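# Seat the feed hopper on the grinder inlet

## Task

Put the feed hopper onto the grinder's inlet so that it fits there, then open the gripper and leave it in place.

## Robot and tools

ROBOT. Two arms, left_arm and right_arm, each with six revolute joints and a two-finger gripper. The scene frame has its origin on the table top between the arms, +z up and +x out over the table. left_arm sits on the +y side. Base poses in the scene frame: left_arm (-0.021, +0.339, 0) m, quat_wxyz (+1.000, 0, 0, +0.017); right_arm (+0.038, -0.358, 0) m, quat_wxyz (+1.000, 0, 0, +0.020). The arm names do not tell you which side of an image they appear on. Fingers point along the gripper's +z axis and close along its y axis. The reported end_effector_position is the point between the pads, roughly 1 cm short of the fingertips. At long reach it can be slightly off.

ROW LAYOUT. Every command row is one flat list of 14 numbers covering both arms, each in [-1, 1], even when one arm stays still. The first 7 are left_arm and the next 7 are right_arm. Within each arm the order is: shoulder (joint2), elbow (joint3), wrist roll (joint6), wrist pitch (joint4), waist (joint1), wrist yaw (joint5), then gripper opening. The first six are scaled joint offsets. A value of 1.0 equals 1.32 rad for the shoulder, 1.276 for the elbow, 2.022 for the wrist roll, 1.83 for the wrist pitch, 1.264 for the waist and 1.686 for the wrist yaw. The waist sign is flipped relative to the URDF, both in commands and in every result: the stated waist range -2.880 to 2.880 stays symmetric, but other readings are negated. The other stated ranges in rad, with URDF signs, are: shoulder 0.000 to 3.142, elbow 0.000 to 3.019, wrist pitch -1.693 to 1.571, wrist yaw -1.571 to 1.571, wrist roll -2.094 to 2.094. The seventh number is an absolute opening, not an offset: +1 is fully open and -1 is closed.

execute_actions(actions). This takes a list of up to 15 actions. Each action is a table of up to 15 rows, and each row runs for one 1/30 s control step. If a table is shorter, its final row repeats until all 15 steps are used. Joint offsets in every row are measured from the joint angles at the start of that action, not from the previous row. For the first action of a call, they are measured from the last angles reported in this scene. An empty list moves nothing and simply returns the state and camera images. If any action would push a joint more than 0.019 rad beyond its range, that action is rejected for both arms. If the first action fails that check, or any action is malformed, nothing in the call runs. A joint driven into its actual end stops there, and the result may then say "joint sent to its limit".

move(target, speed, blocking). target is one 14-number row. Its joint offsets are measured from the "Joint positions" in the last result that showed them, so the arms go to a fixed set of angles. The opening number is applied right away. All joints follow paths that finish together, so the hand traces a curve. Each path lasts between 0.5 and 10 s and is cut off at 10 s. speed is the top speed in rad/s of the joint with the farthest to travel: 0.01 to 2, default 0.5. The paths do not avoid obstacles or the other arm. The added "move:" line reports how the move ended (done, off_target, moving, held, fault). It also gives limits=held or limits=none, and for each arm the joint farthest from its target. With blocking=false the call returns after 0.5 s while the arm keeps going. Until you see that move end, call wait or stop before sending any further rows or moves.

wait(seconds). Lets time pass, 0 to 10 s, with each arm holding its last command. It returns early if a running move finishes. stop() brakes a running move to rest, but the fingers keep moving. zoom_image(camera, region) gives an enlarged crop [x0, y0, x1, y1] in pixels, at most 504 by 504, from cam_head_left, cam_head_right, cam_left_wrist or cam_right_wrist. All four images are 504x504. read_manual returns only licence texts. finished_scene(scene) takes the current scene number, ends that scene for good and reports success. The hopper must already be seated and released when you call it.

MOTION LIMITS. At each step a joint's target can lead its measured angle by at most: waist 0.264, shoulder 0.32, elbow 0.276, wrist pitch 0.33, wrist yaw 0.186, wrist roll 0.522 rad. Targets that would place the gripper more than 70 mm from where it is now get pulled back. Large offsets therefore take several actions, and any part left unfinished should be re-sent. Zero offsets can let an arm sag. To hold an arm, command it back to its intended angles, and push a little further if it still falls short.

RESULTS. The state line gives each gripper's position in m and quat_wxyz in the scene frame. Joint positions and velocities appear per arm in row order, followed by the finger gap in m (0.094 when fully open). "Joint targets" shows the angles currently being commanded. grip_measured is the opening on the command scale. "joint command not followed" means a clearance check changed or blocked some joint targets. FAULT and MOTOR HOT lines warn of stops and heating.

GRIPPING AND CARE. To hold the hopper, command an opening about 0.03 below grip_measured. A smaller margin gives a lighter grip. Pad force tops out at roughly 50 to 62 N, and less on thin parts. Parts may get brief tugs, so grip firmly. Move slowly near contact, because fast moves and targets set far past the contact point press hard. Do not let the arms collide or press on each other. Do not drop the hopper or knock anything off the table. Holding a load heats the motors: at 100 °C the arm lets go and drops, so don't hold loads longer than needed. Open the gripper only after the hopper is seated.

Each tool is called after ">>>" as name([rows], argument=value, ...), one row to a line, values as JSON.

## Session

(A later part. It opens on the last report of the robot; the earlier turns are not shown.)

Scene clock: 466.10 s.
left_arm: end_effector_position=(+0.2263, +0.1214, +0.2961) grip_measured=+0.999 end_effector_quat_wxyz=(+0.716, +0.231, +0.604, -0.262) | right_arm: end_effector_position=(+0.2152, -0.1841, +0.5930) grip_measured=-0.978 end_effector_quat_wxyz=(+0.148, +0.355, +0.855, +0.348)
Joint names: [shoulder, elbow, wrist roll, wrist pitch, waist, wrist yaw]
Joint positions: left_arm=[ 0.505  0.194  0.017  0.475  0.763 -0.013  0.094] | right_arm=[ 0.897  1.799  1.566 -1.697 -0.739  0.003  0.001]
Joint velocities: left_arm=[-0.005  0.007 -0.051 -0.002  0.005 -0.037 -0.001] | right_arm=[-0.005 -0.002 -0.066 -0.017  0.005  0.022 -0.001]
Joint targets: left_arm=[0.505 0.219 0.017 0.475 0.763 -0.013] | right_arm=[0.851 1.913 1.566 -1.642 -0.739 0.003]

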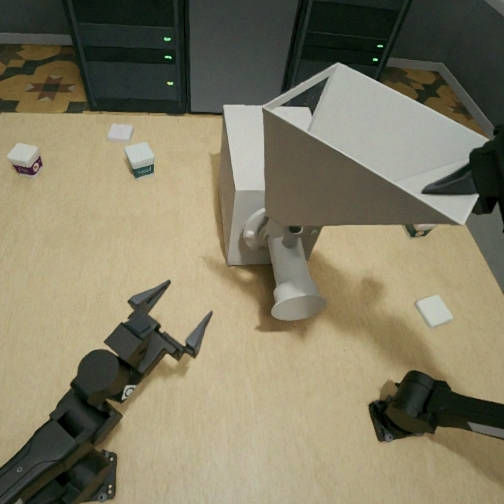

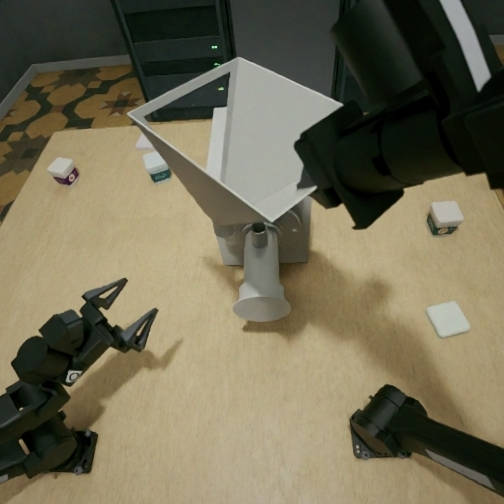

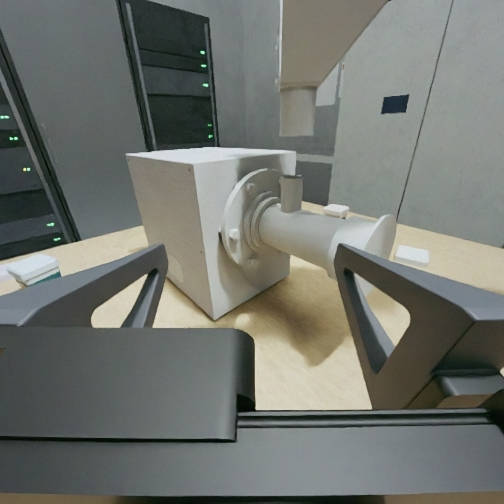

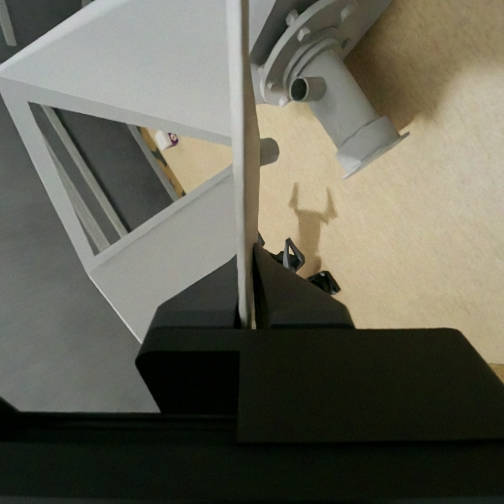

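>>> execute_actions([
  [[0.08,0.04,0,0.04,0,0,1,-0.035,0.085,0,0.03,0.045,0,-1]],
  [[0.08,0.04,0,0.04,0,0,1,-0.035,0.085,0,0.03,0.045,0,-1]],
  [[0.08,0.04,0,0.04,0.05,0,1,-0.035,0.085,0,0.03,0.04,0,-1]],
  [[0,0.02,0,0,0,0,1,-0.035,0.055,0,0.06,0,0,-1]],
  [[0,0.02,0,0,0,0,1,-0.035,0.085,0,0.035,0,0,-1]],
])

>>> zoom_image(camera="cam_right_wrist", region=[220,80,360,220])

Scene clock: 474.00 s.
left_arm: end_effector_position=(+0.2450, +0.0747, +0.2324) grip_measured=+0.999 end_effector_quat_wxyz=(+0.656, +0.273, +0.654, -0.261) | right_arm: end_effector_position=(+0.2411, -0.2147, +0.5933) grip_measured=-0.978 end_effector_quat_wxyz=(+0.179, +0.418, +0.825, +0.334)
Joint names: [shoulder, elbow, wrist roll, wrist pitch, waist, wrist yaw]
Joint positions: left_arm=[ 0.842  0.213  0.017  0.624  0.823 -0.014  0.094] | right_arm=[ 0.897  1.799  1.556 -1.695 -0.579  0.007  0.001]
Joint velocities: left_arm=[-0.015  0.022  0.007 -0.007 -0.005  0.037 -0.   ] | right_arm=[-0.005  0.022  0.125 -0.007  0.015 -0.022 -0.   ]
Joint targets: left_arm=[0.842 0.239 0.017 0.624 0.823 -0.014] | right_arm=[0.851 1.908 1.556 -1.631 -0.579 0.007]

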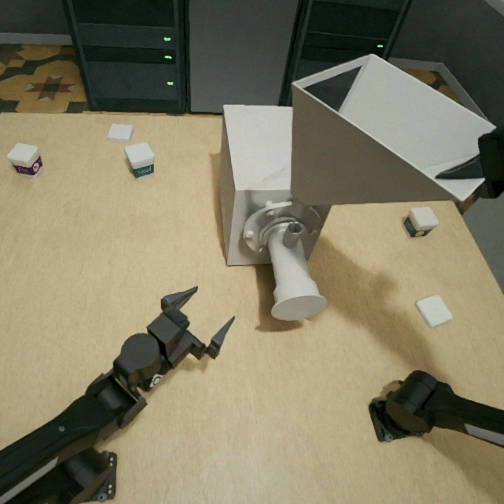

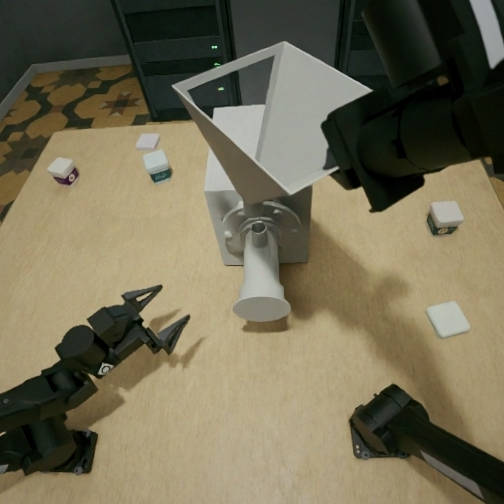

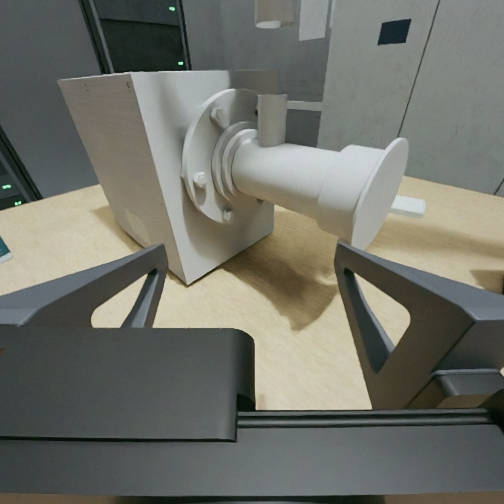

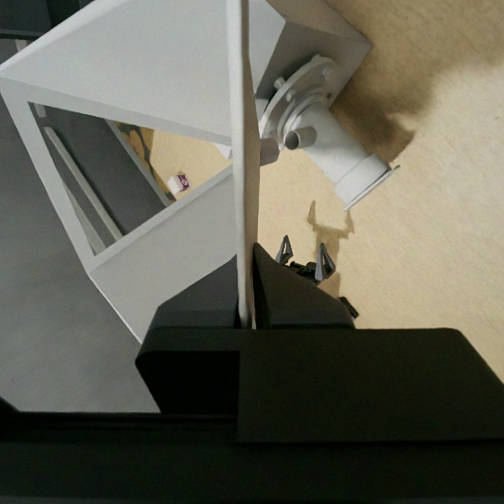

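Region (220, 80, 360, 220) of cam_right_wrist's 504x504 image, scaled by 3.600, with more detail than that image has.

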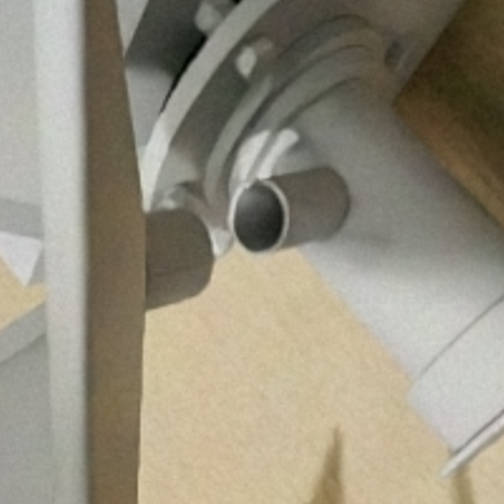

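>>> execute_actions([
  [[0,0.02,0,0.12,0,0,1,-0.064,0.015,0,0.073,0.016,0,-1]],
  [[0,0.02,0,0,0,0,1,-0.064,0.015,0,0.073,0,0,-1]],
  [[0,0.02,0,0,0,0,1,-0.035,0.075,0,0.045,0,0,-1]],
])

>>> zoom_image(camera="cam_right_wrist", region=[220,80,360,220])

Scene clock: 485.17 s.
left_arm: end_effector_position=(+0.2418, +0.0779, +0.2808) grip_measured=+0.999 end_effector_quat_wxyz=(+0.717, +0.244, +0.587, -0.286) | right_arm: end_effector_position=(+0.2344, -0.2231, +0.5862) grip_measured=-0.978 end_effector_quat_wxyz=(+0.188, +0.420, +0.817, +0.346)
Joint names: [shoulder, elbow, wrist roll, wrist pitch, waist, wrist yaw]
Joint positions: left_arm=[ 0.841  0.214  0.017  0.821  0.823 -0.014  0.094] | right_arm=[ 0.842  1.735  1.555 -1.655 -0.567  0.007  0.001]
Joint velocities: left_arm=[-0.005 -0.002  0.007 -0.017 -0.005 -0.066 -0.   ] | right_arm=[ 0.005 -0.002 -0.037  0.002  0.015 -0.066 -0.001]
Joint targets: left_arm=[0.841 0.239 0.017 0.821 0.823 -0.014] | right_arm=[0.796 1.831 1.555 -1.572 -0.567 0.007]

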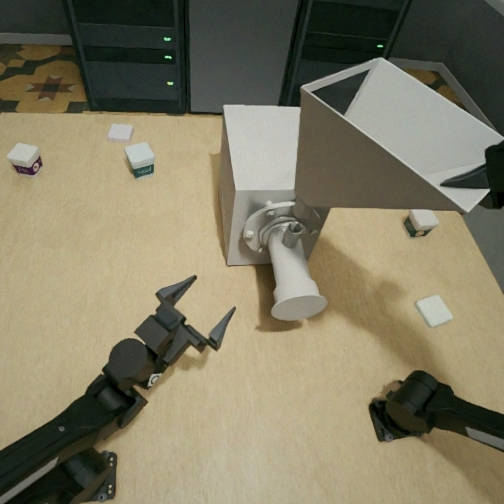

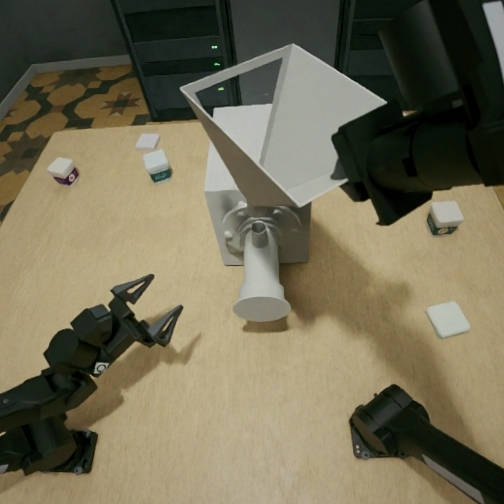

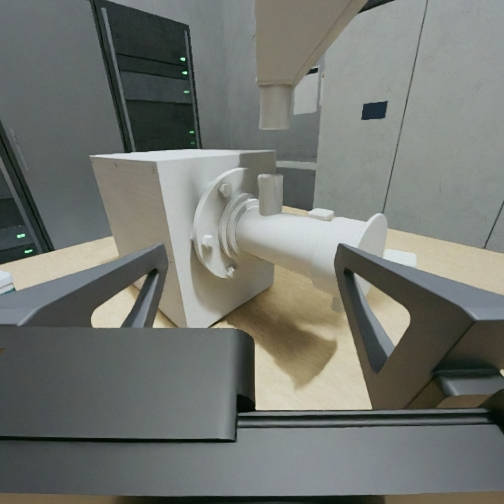

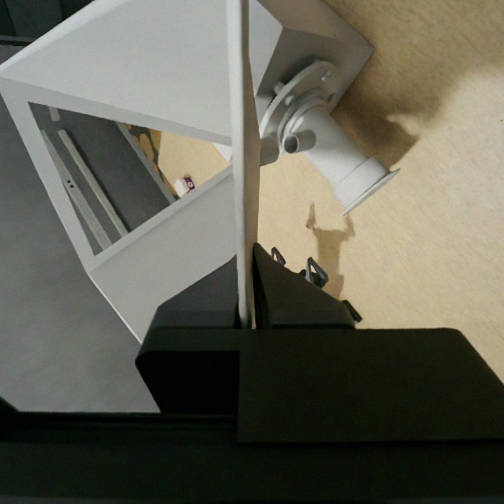

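Region (220, 80, 360, 220) of cam_right_wrist's 504x504 image, scaled by 3.600, with more detail than that image has.

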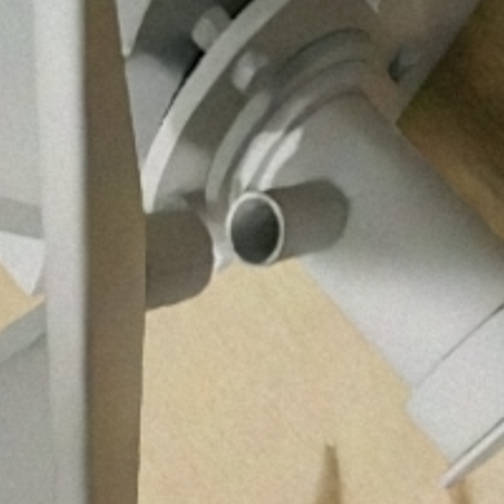

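>>> execute_actions([
  [[0,0.02,0,0,0,0,1,-0.058,0.003,0,0.076,0,0,-1]],
  [[0,0.02,0,0,0,0,1,-0.058,0.003,0,0.076,0,0,-1]],
  [[0,0.02,0,0,0,0,1,-0.058,0.003,0,0.076,0,0,-1]],
  [[0,0.02,0,0,0,0,1,-0.035,0.075,0,0.045,0,0,-1]],
])

>>> zoom_image(camera="cam_right_wrist", region=[220,80,360,220])

>>> zoom_image(camera="cam_left_wrist", region=[200,80,350,230])

Scene clock: 502.07 s.
left_arm: end_effector_position=(+0.2418, +0.0779, +0.2808) grip_measured=+0.999 end_effector_quat_wxyz=(+0.717, +0.244, +0.587, -0.286) | right_arm: end_effector_position=(+0.2375, -0.2210, +0.5491) grip_measured=-0.978 end_effector_quat_wxyz=(+0.187, +0.421, +0.819, +0.343)
Joint names: [shoulder, elbow, wrist roll, wrist pitch, waist, wrist yaw]
Joint positions: left_arm=[ 0.841  0.214  0.017  0.821  0.823 -0.014  0.094] | right_arm=[ 0.778  1.583  1.554 -1.573 -0.567  0.007  0.001]
Joint velocities: left_arm=[-0.015 -0.007  0.007  0.002 -0.015  0.037 -0.002] | right_arm=[-0.005 -0.002 -0.051  0.007  0.015 -0.037 -0.   ]
Joint targets: left_arm=[0.841 0.239 0.017 0.821 0.823 -0.014] | right_arm=[0.732 1.679 1.554 -1.491 -0.567 0.007]

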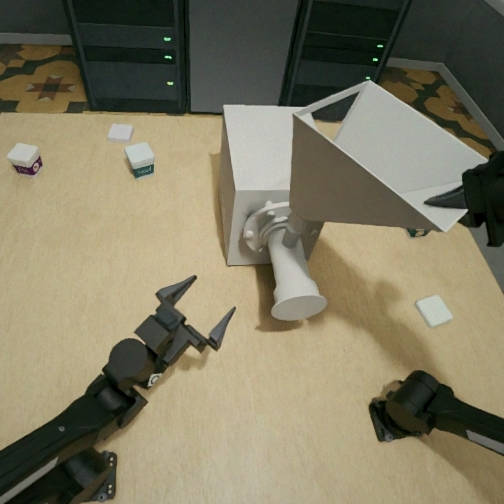

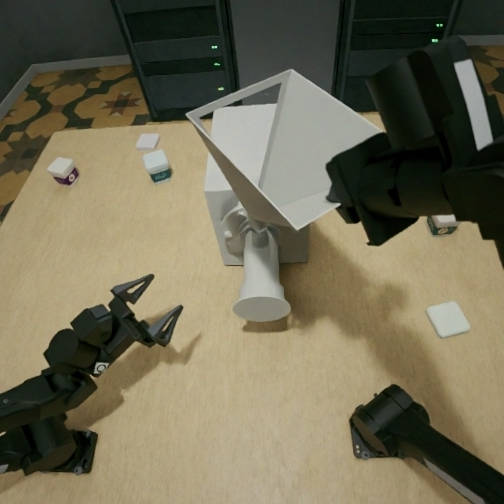

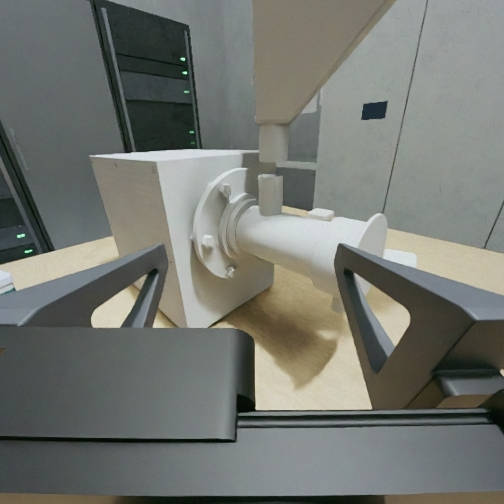

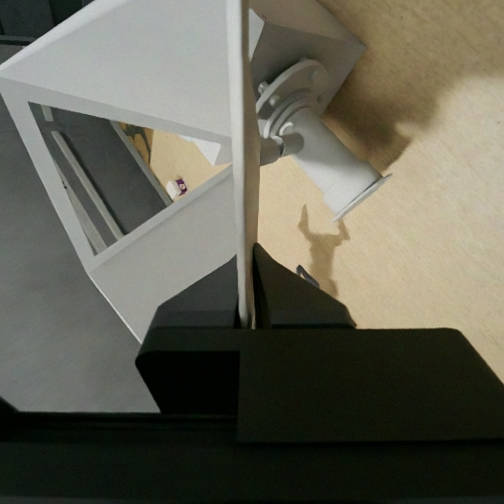

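Region (220, 80, 360, 220) of cam_right_wrist's 504x504 image, scaled by 3.600, with more detail than that image has.

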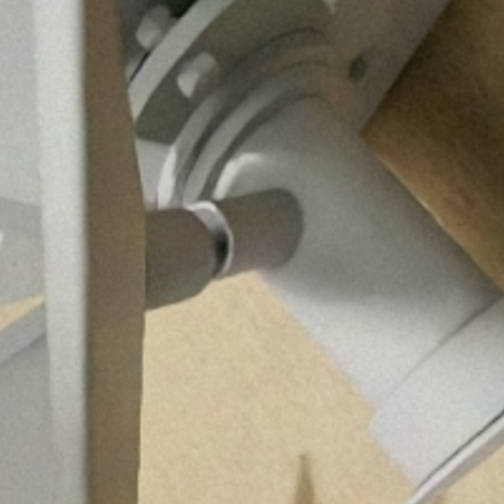

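Region (200, 80, 350, 230) of cam_left_wrist's 504x504 image, scaled by 3.360, with more detail than that image has.

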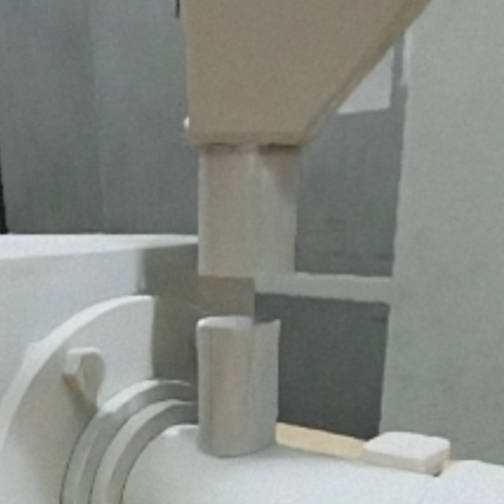

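>>> execute_actions([
  [[0,0.02,0,0,0,0,1,-0.051,0.005,0,0.083,0.009,0,-1]],
  [[0,0.02,0,0,0,0,1,-0.035,0.075,0,0.045,0,0,-1]],
])

>>> zoom_image(camera="cam_right_wrist", region=[240,110,320,190])

>>> zoom_image(camera="cam_left_wrist", region=[200,80,350,230])

Scene clock: 509.60 s.
left_arm: end_effector_position=(+0.2418, +0.0779, +0.2808) grip_measured=+0.999 end_effector_quat_wxyz=(+0.717, +0.244, +0.587, -0.286) | right_arm: end_effector_position=(+0.2423, -0.2181, +0.5361) grip_measured=-0.977 end_effector_quat_wxyz=(+0.187, +0.421, +0.819, +0.343)
Joint names: [shoulder, elbow, wrist roll, wrist pitch, waist, wrist yaw]
Joint positions: left_arm=[ 0.841  0.214  0.017  0.821  0.823 -0.014  0.094] | right_arm=[ 0.764  1.532  1.554 -1.536 -0.566  0.007  0.001]
Joint velocities: left_arm=[-0.005 -0.002  0.022 -0.002  0.005 -0.007  0.001] | right_arm=[-0.024 -0.007  0.022 -0.002 -0.005 -0.037  0.   ]
Joint targets: left_arm=[0.841 0.239 0.017 0.821 0.823 -0.014] | right_arm=[0.718 1.628 1.554 -1.454 -0.566 0.007]

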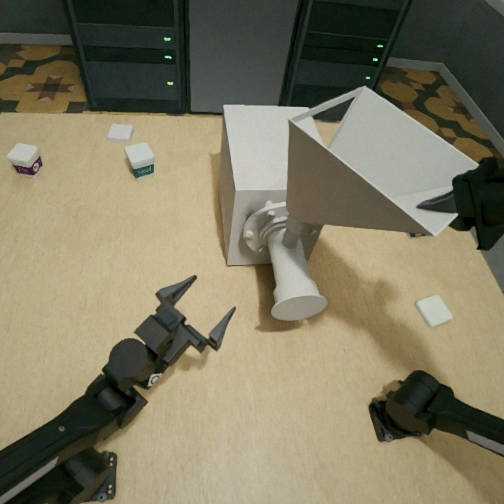

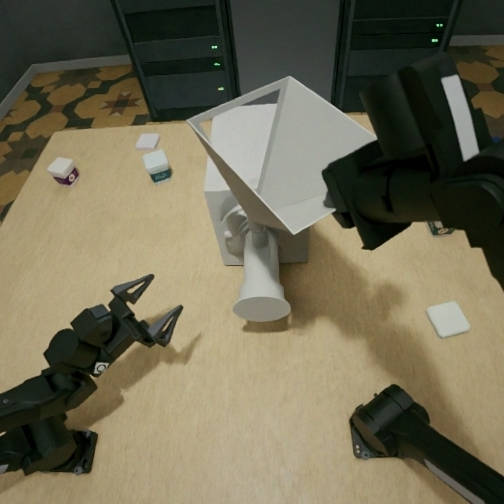

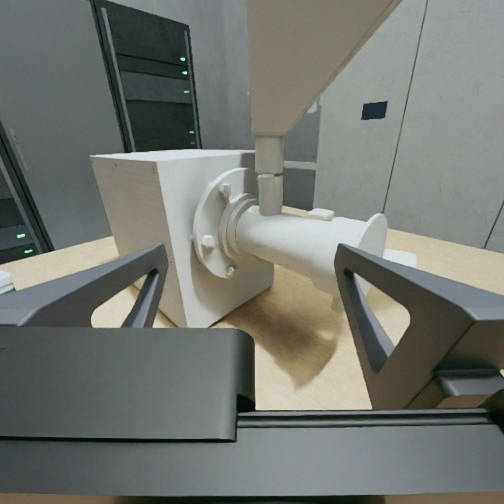

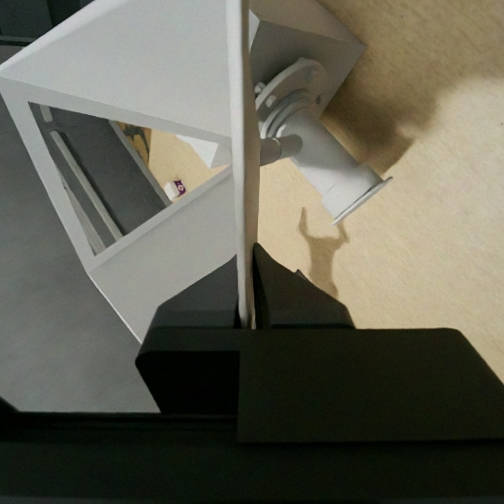

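Region (240, 110, 320, 190) of cam_right_wrist's 504x504 image, scaled by 6.300, with more detail than that image has.

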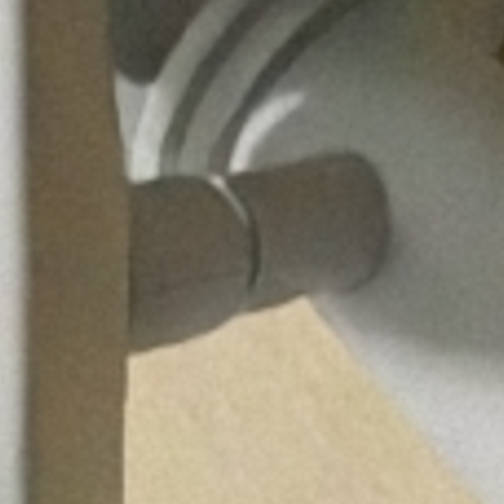

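Region (200, 80, 350, 230) of cam_left_wrist's 504x504 image, scaled by 3.360, with more detail than that image has.

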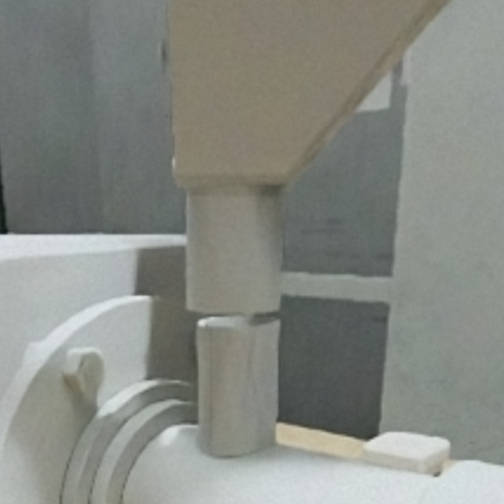

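>>> execute_actions([
  [[0,0.02,0,0,0,0,1,-0.052,0.065,0,0.045,0.011,0,-1]],
  [[0,0.02,0,0,0,0,1,-0.052,0.02,0,0.07,0,0,-1]],
  [[0,0.02,0,0,0,0,1,-0.052,0.02,0,0.07,0,0,-1]],
  [[0,0.02,0,0,0,0,1,-0.035,0.075,0,0.045,0,0,-1]],
])

>>> zoom_image(camera="cam_right_wrist", region=[240,110,320,190])

>>> zoom_image(camera="cam_left_wrist", region=[200,80,350,230])

Scene clock: 526.30 s.
left_arm: end_effector_position=(+0.2418, +0.0779, +0.2808) grip_measured=+0.999 end_effector_quat_wxyz=(+0.717, +0.244, +0.587, -0.286) | right_arm: end_effector_position=(+0.2387, -0.2221, +0.5271) grip_measured=-0.977 end_effector_quat_wxyz=(+0.193, +0.421, +0.814, +0.351)
Joint names: [shoulder, elbow, wrist roll, wrist pitch, waist, wrist yaw]
Joint positions: left_arm=[ 0.841  0.214  0.017  0.821  0.823 -0.014  0.094] | right_arm=[ 0.725  1.48   1.553 -1.502 -0.561  0.007  0.001]
Joint velocities: left_arm=[-0.005  0.007  0.022 -0.012 -0.015 -0.066 -0.   ] | right_arm=[-0.005 -0.007 -0.095  0.007  0.005 -0.066  0.   ]
Joint targets: left_arm=[0.841 0.239 0.017 0.821 0.823 -0.014] | right_arm=[0.679 1.576 1.553 -1.420 -0.561 0.007]

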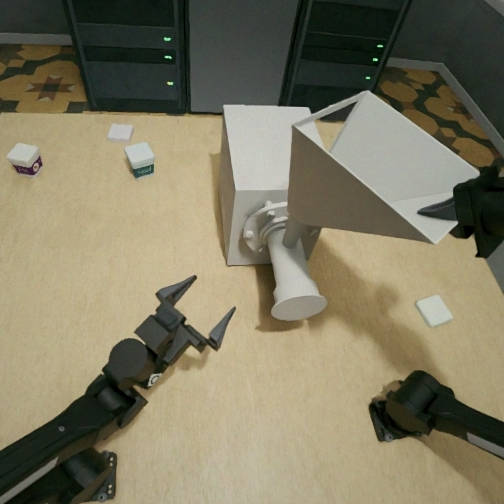

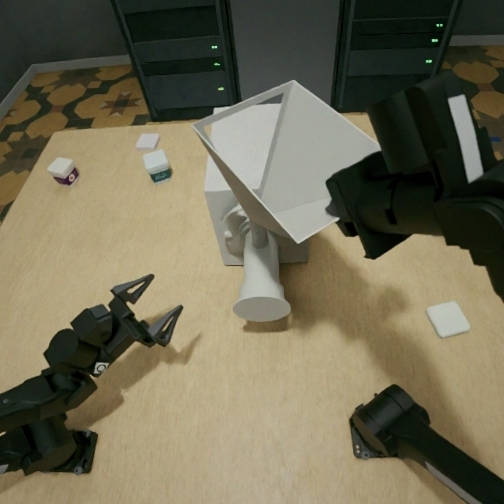

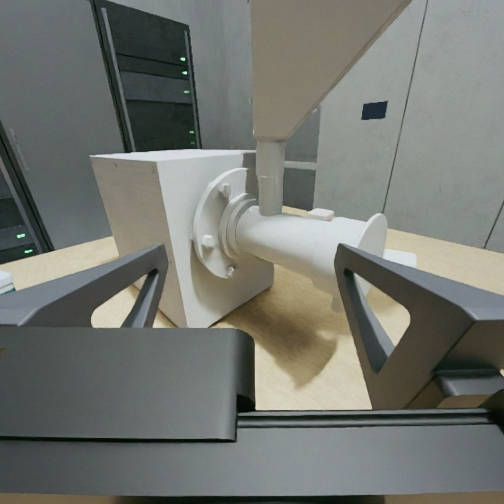

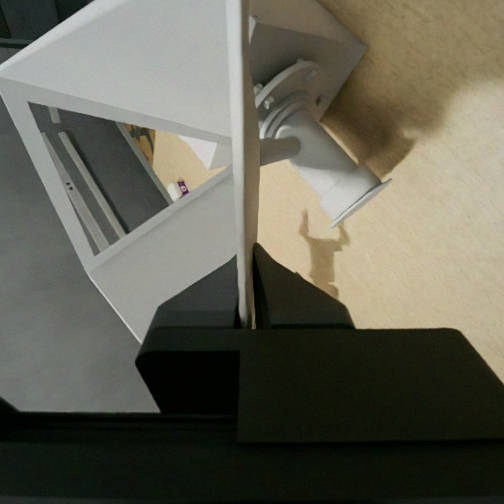

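Region (240, 110, 320, 190) of cam_right_wrist's 504x504 image, scaled by 6.300, with more detail than that image has.

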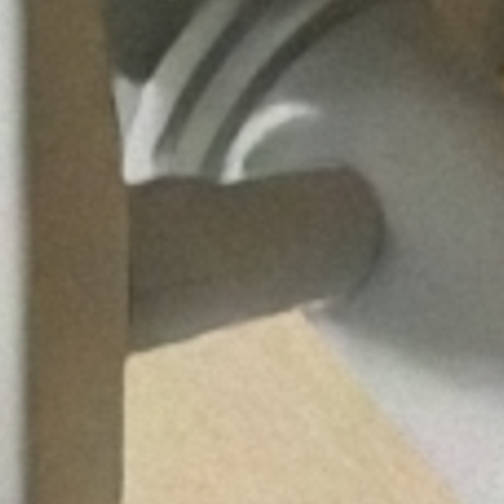

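Region (200, 80, 350, 230) of cam_left_wrist's 504x504 image, scaled by 3.360, with more detail than that image has.

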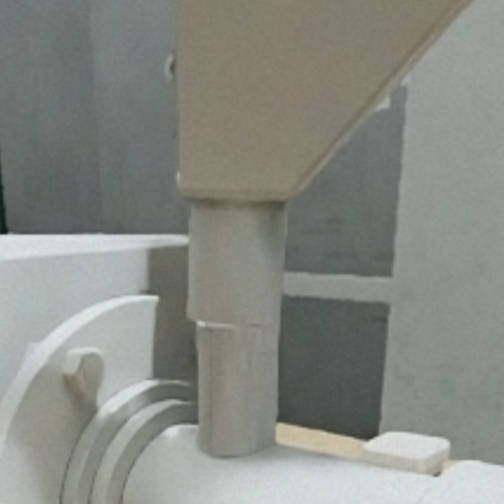

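>>> execute_actions([
  [[0,0.02,0,0,0,0,1,-0.048,0.075,0,0.02,0,0,-1]],
  [[0,0.02,0,0,0,0,1,-0.04,0.035,0,0.045,0,0,-1]],
  [[0,0.02,0,0,0,0,1,-0.035,0.075,0,0.045,0,0,-1]],
])

>>> zoom_image(camera="cam_left_wrist", region=[200,80,350,230])

Scene clock: 534.70 s.
left_arm: end_effector_position=(+0.2418, +0.0779, +0.2808) grip_measured=+0.999 end_effector_quat_wxyz=(+0.717, +0.244, +0.587, -0.286) | right_arm: end_effector_position=(+0.2333, -0.2258, +0.5266) grip_measured=-0.977 end_effector_quat_wxyz=(+0.191, +0.421, +0.815, +0.349)
Joint names: [shoulder, elbow, wrist roll, wrist pitch, waist, wrist yaw]
Joint positions: left_arm=[ 0.841  0.214  0.017  0.821  0.823 -0.014  0.094] | right_arm=[ 0.715  1.48   1.553 -1.518 -0.561  0.007  0.001]
Joint velocities: left_arm=[-0.015  0.002  0.007 -0.007  0.005 -0.051  0.   ] | right_arm=[ 0.005 -0.002 -0.022  0.002 -0.005 -0.037 -0.   ]
Joint targets: left_arm=[0.841 0.239 0.017 0.821 0.823 -0.014] | right_arm=[0.669 1.576 1.553 -1.435 -0.561 0.007]

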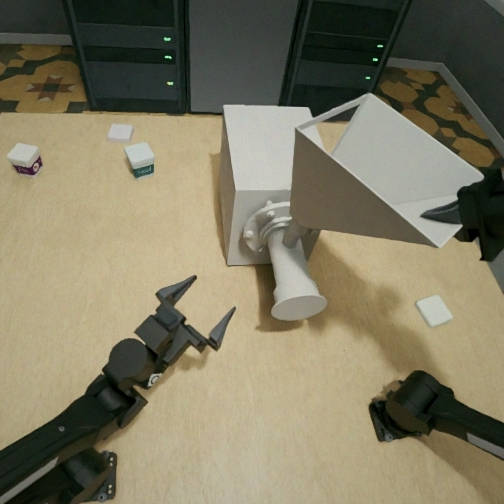

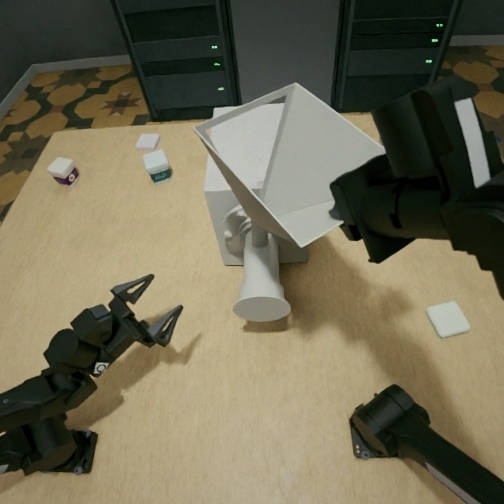

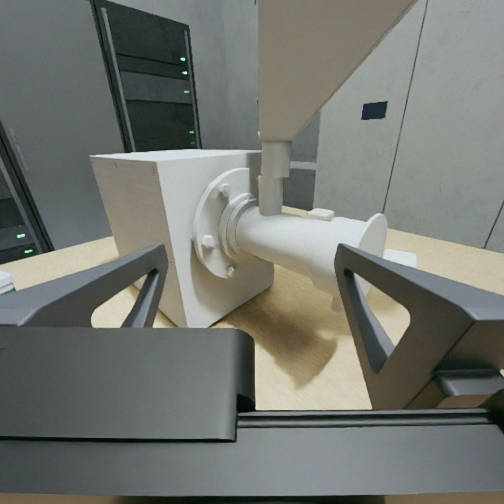

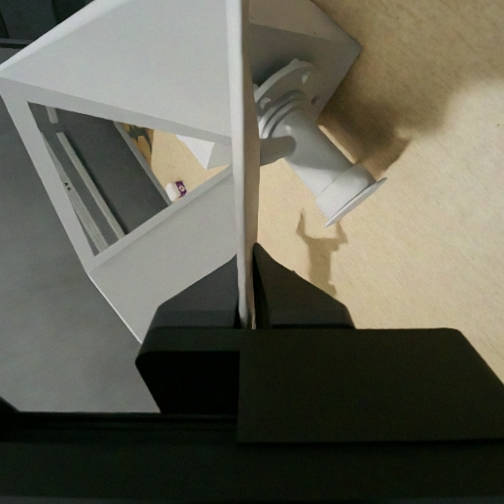

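Region (200, 80, 350, 230) of cam_left_wrist's 504x504 image, scaled by 3.360, with more detail than that image has.

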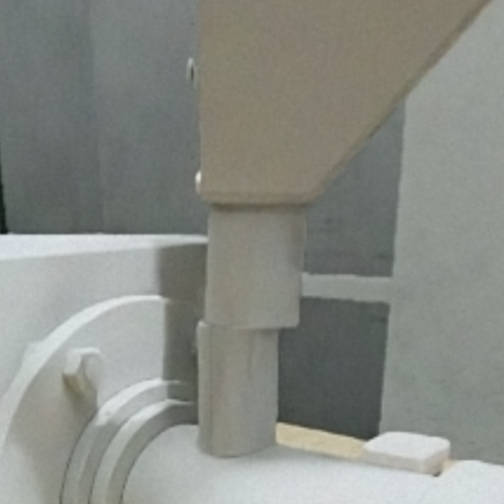

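>>> execute_actions([
  [[0,0.02,0,0,0,0,1,-0.035,0.065,0,0.066,0,0,-1]],
  [[0,0.02,0,0,0,0,1,-0.035,0.07,0,0.05,0,0,-1]],
])

>>> zoom_image(camera="cam_left_wrist", region=[230,130,310,210])

>>> zoom_image(camera="cam_right_wrist", region=[250,120,310,180])

Scene clock: 545.00 s.
left_arm: end_effector_position=(+0.2418, +0.0779, +0.2808) grip_measured=+0.999 end_effector_quat_wxyz=(+0.717, +0.244, +0.587, -0.286) | right_arm: end_effector_position=(+0.2337, -0.2255, +0.5272) grip_measured=-0.977 end_effector_quat_wxyz=(+0.192, +0.421, +0.814, +0.350)
Joint names: [shoulder, elbow, wrist roll, wrist pitch, waist, wrist yaw]
Joint positions: left_arm=[ 0.841  0.214  0.017  0.821  0.823 -0.014  0.094] | right_arm=[ 0.715  1.48   1.553 -1.514 -0.561  0.007  0.001]
Joint velocities: left_arm=[ 0.005 -0.012 -0.022  0.002  0.005  0.037  0.   ] | right_arm=[ 0.015 -0.007  0.037 -0.002  0.005  0.022  0.001]
Joint targets: left_arm=[0.841 0.239 0.017 0.821 0.823 -0.014] | right_arm=[0.669 1.569 1.553 -1.423 -0.561 0.007]

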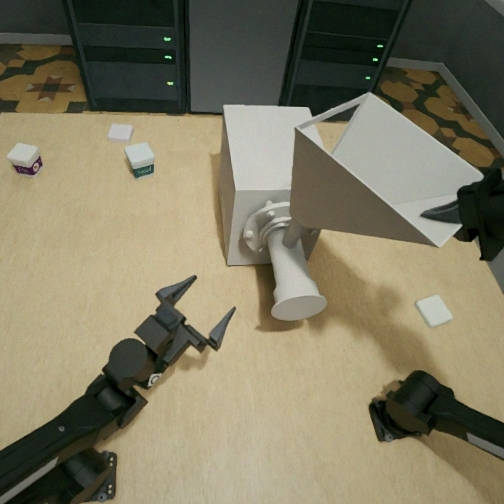

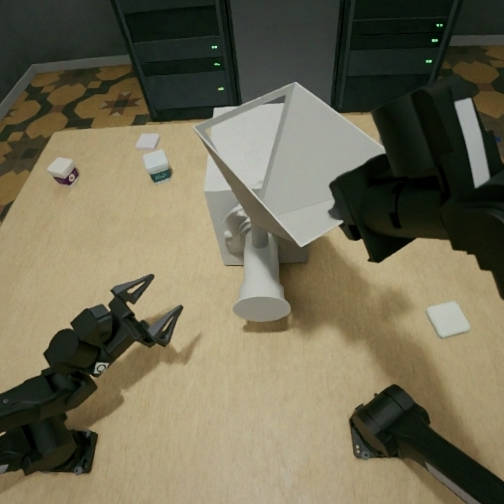

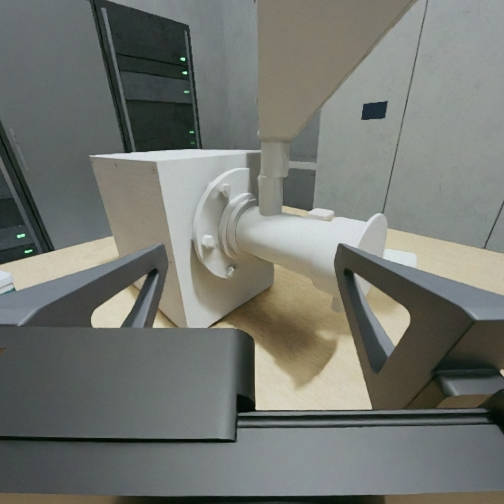

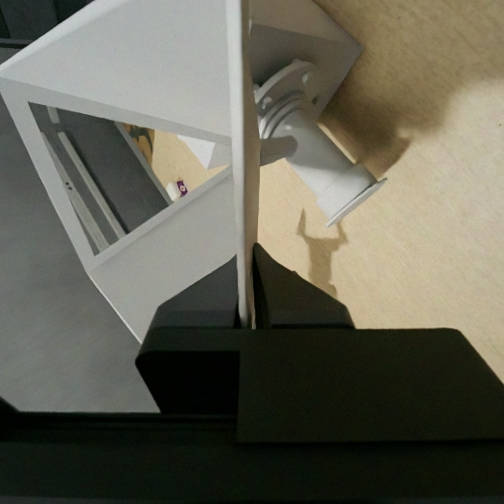

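Region (230, 130, 310, 210) of cam_left_wrist's 504x504 image, scaled by 6.300, with more detail than that image has.

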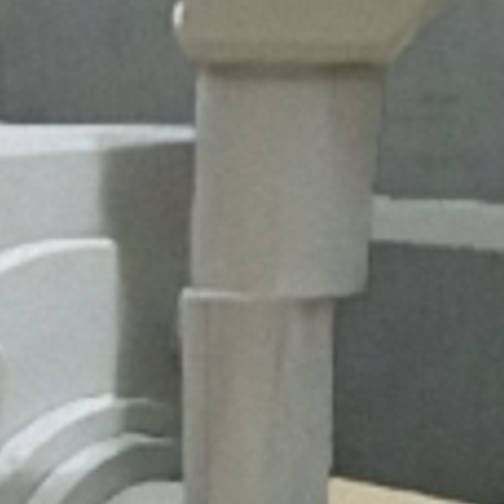

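Region (250, 120, 310, 180) of cam_right_wrist's 504x504 image, scaled by 8.400, with more detail than that image has.

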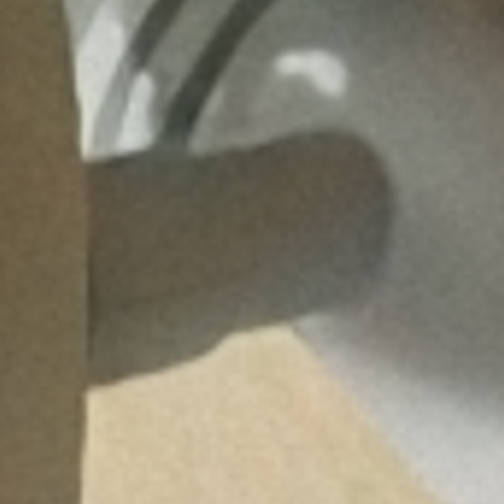

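>>> execute_actions([
  [[0,0.02,0,0,0,0,1,-0.035,0.065,0,0.067,0,0,-1]],
  [[0,0.02,0,0,0,0,1,-0.008,0.07,0,0.055,0,0,-1]],
  [[0,0.02,0,0,0,0,1,-0.008,0.07,0,0.055,0,0,-1]],
  [[0,0.02,0,0,0,0,1,-0.03,0.07,0,0.05,0,0,-1]],
])

>>> zoom_image(camera="cam_left_wrist", region=[230,130,310,210])

Scene clock: 554.77 s.
left_arm: end_effector_position=(+0.2418, +0.0779, +0.2808) grip_measured=+0.999 end_effector_quat_wxyz=(+0.717, +0.244, +0.587, -0.286) | right_arm: end_effector_position=(+0.2376, -0.2229, +0.5263) grip_measured=-0.977 end_effector_quat_wxyz=(+0.192, +0.421, +0.815, +0.349)
Joint names: [shoulder, elbow, wrist roll, wrist pitch, waist, wrist yaw]
Joint positions: left_arm=[ 0.841  0.214  0.017  0.821  0.823 -0.014  0.094] | right_arm=[ 0.724  1.48   1.553 -1.508 -0.561  0.007  0.001]
Joint velocities: left_arm=[ 0.005  0.007  0.007  0.002  0.005  0.022 -0.   ] | right_arm=[-0.005 -0.032 -0.095  0.007 -0.005 -0.051  0.001]
Joint targets: left_arm=[0.841 0.239 0.017 0.821 0.823 -0.014] | right_arm=[0.685 1.569 1.553 -1.417 -0.561 0.007]

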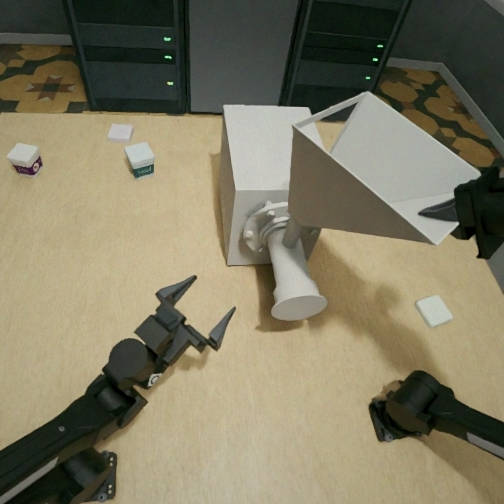

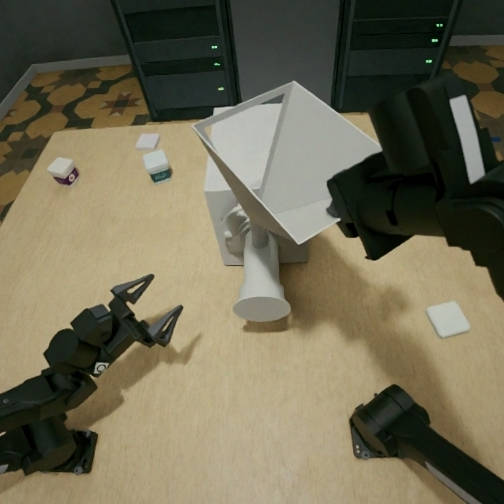

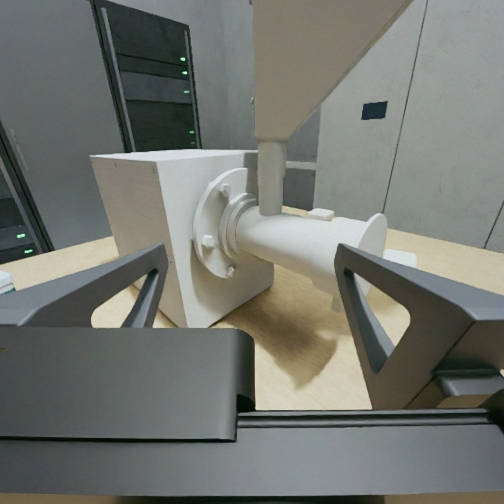

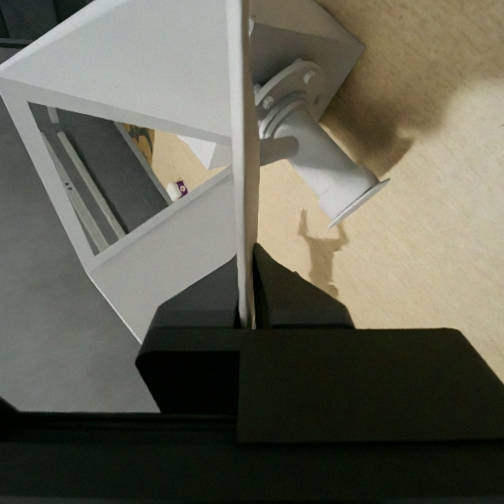

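Region (230, 130, 310, 210) of cam_left_wrist's 504x504 image, scaled by 6.300, with more detail than that image has.

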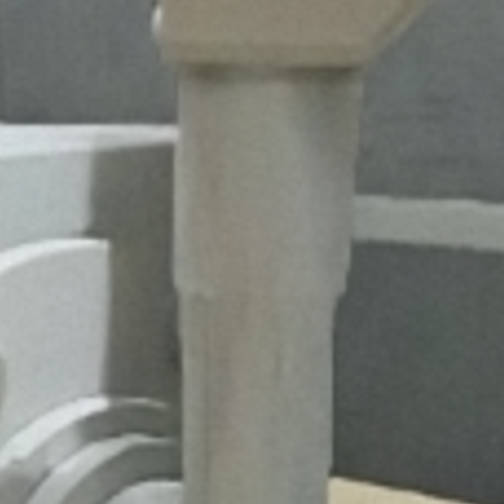

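Centred radially. Press lightly with a small waist nudge.

>>> execute_actions([
  [[0,0.02,0,0,0,0,1,-0.012,0.03,0,0.055,0.011,0,-1]],
  [[0,0.02,0,0,0,0,1,-0.012,0.025,0,0.055,0.011,0,-1]],
  [[0,0.02,0,0,0,0,1,-0.03,0.06,0,0.05,0,0,-1]],
])

>>> zoom_image(camera="cam_left_wrist", region=[230,130,310,210])

>>> zoom_image(camera="cam_right_wrist", region=[250,120,310,180])

Scene clock: 563.30 s.
left_arm: end_effector_position=(+0.2418, +0.0779, +0.2808) grip_measured=+0.999 end_effector_quat_wxyz=(+0.717, +0.244, +0.587, -0.286) | right_arm: end_effector_position=(+0.2376, -0.2233, +0.5261) grip_measured=-0.977 end_effector_quat_wxyz=(+0.191, +0.422, +0.814, +0.349)
Joint names: [shoulder, elbow, wrist roll, wrist pitch, waist, wrist yaw]
Joint positions: left_arm=[ 0.841  0.214  0.017  0.821  0.823 -0.014  0.094] | right_arm=[ 0.723  1.479  1.553 -1.508 -0.557  0.004  0.001]
Joint velocities: left_arm=[ 0.005 -0.002  0.037  0.002 -0.005  0.007  0.001] | right_arm=[-0.005 -0.022 -0.022 -0.012  0.005  0.022  0.   ]
Joint targets: left_arm=[0.841 0.239 0.017 0.821 0.823 -0.014] | right_arm=[0.684 1.556 1.553 -1.417 -0.557 0.004]

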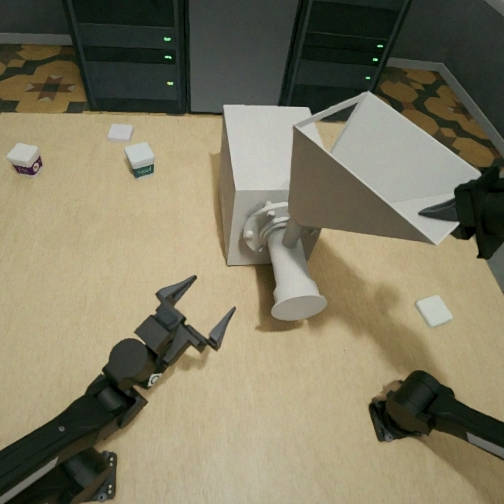

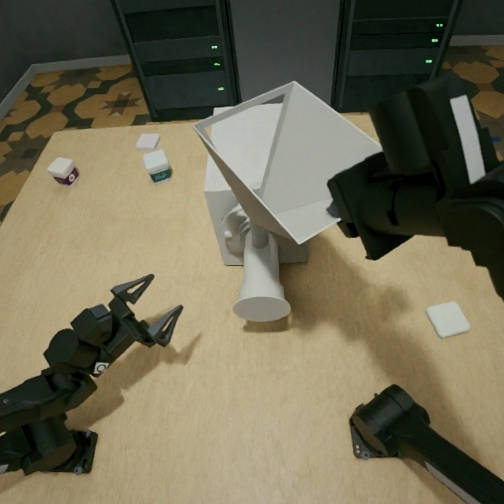

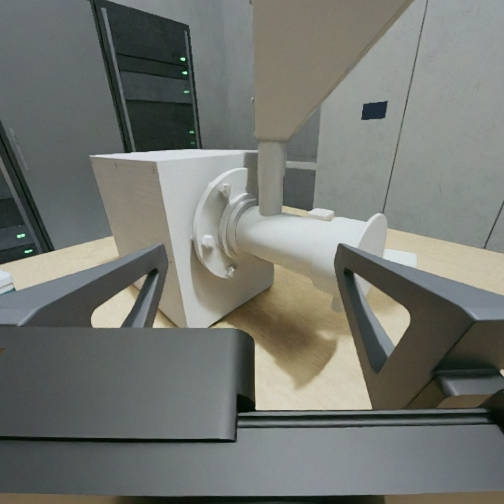

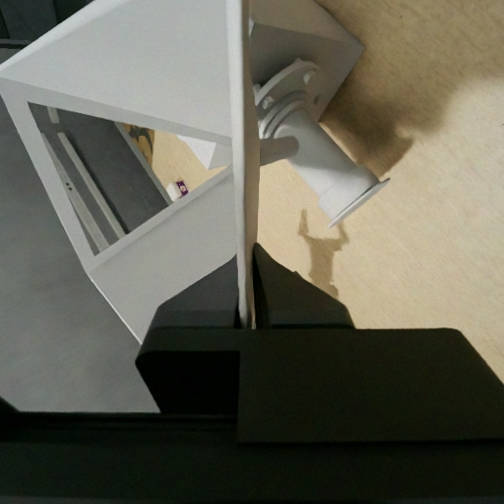

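Region (230, 130, 310, 210) of cam_left_wrist's 504x504 image, scaled by 6.300, with more detail than that image has.

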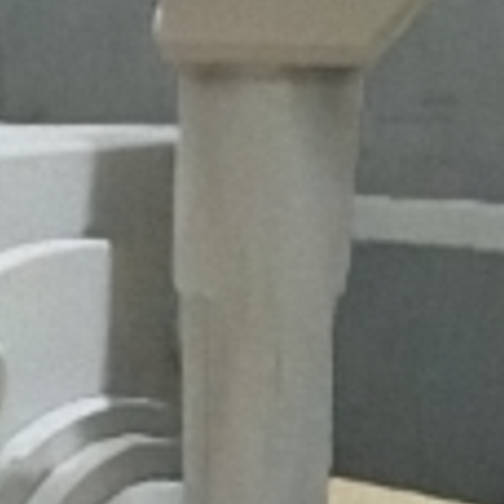

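Region (250, 120, 310, 180) of cam_right_wrist's 504x504 image, scaled by 8.400, with more detail than that image has.

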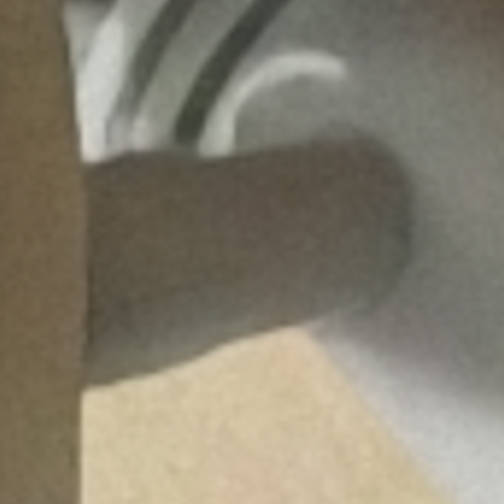

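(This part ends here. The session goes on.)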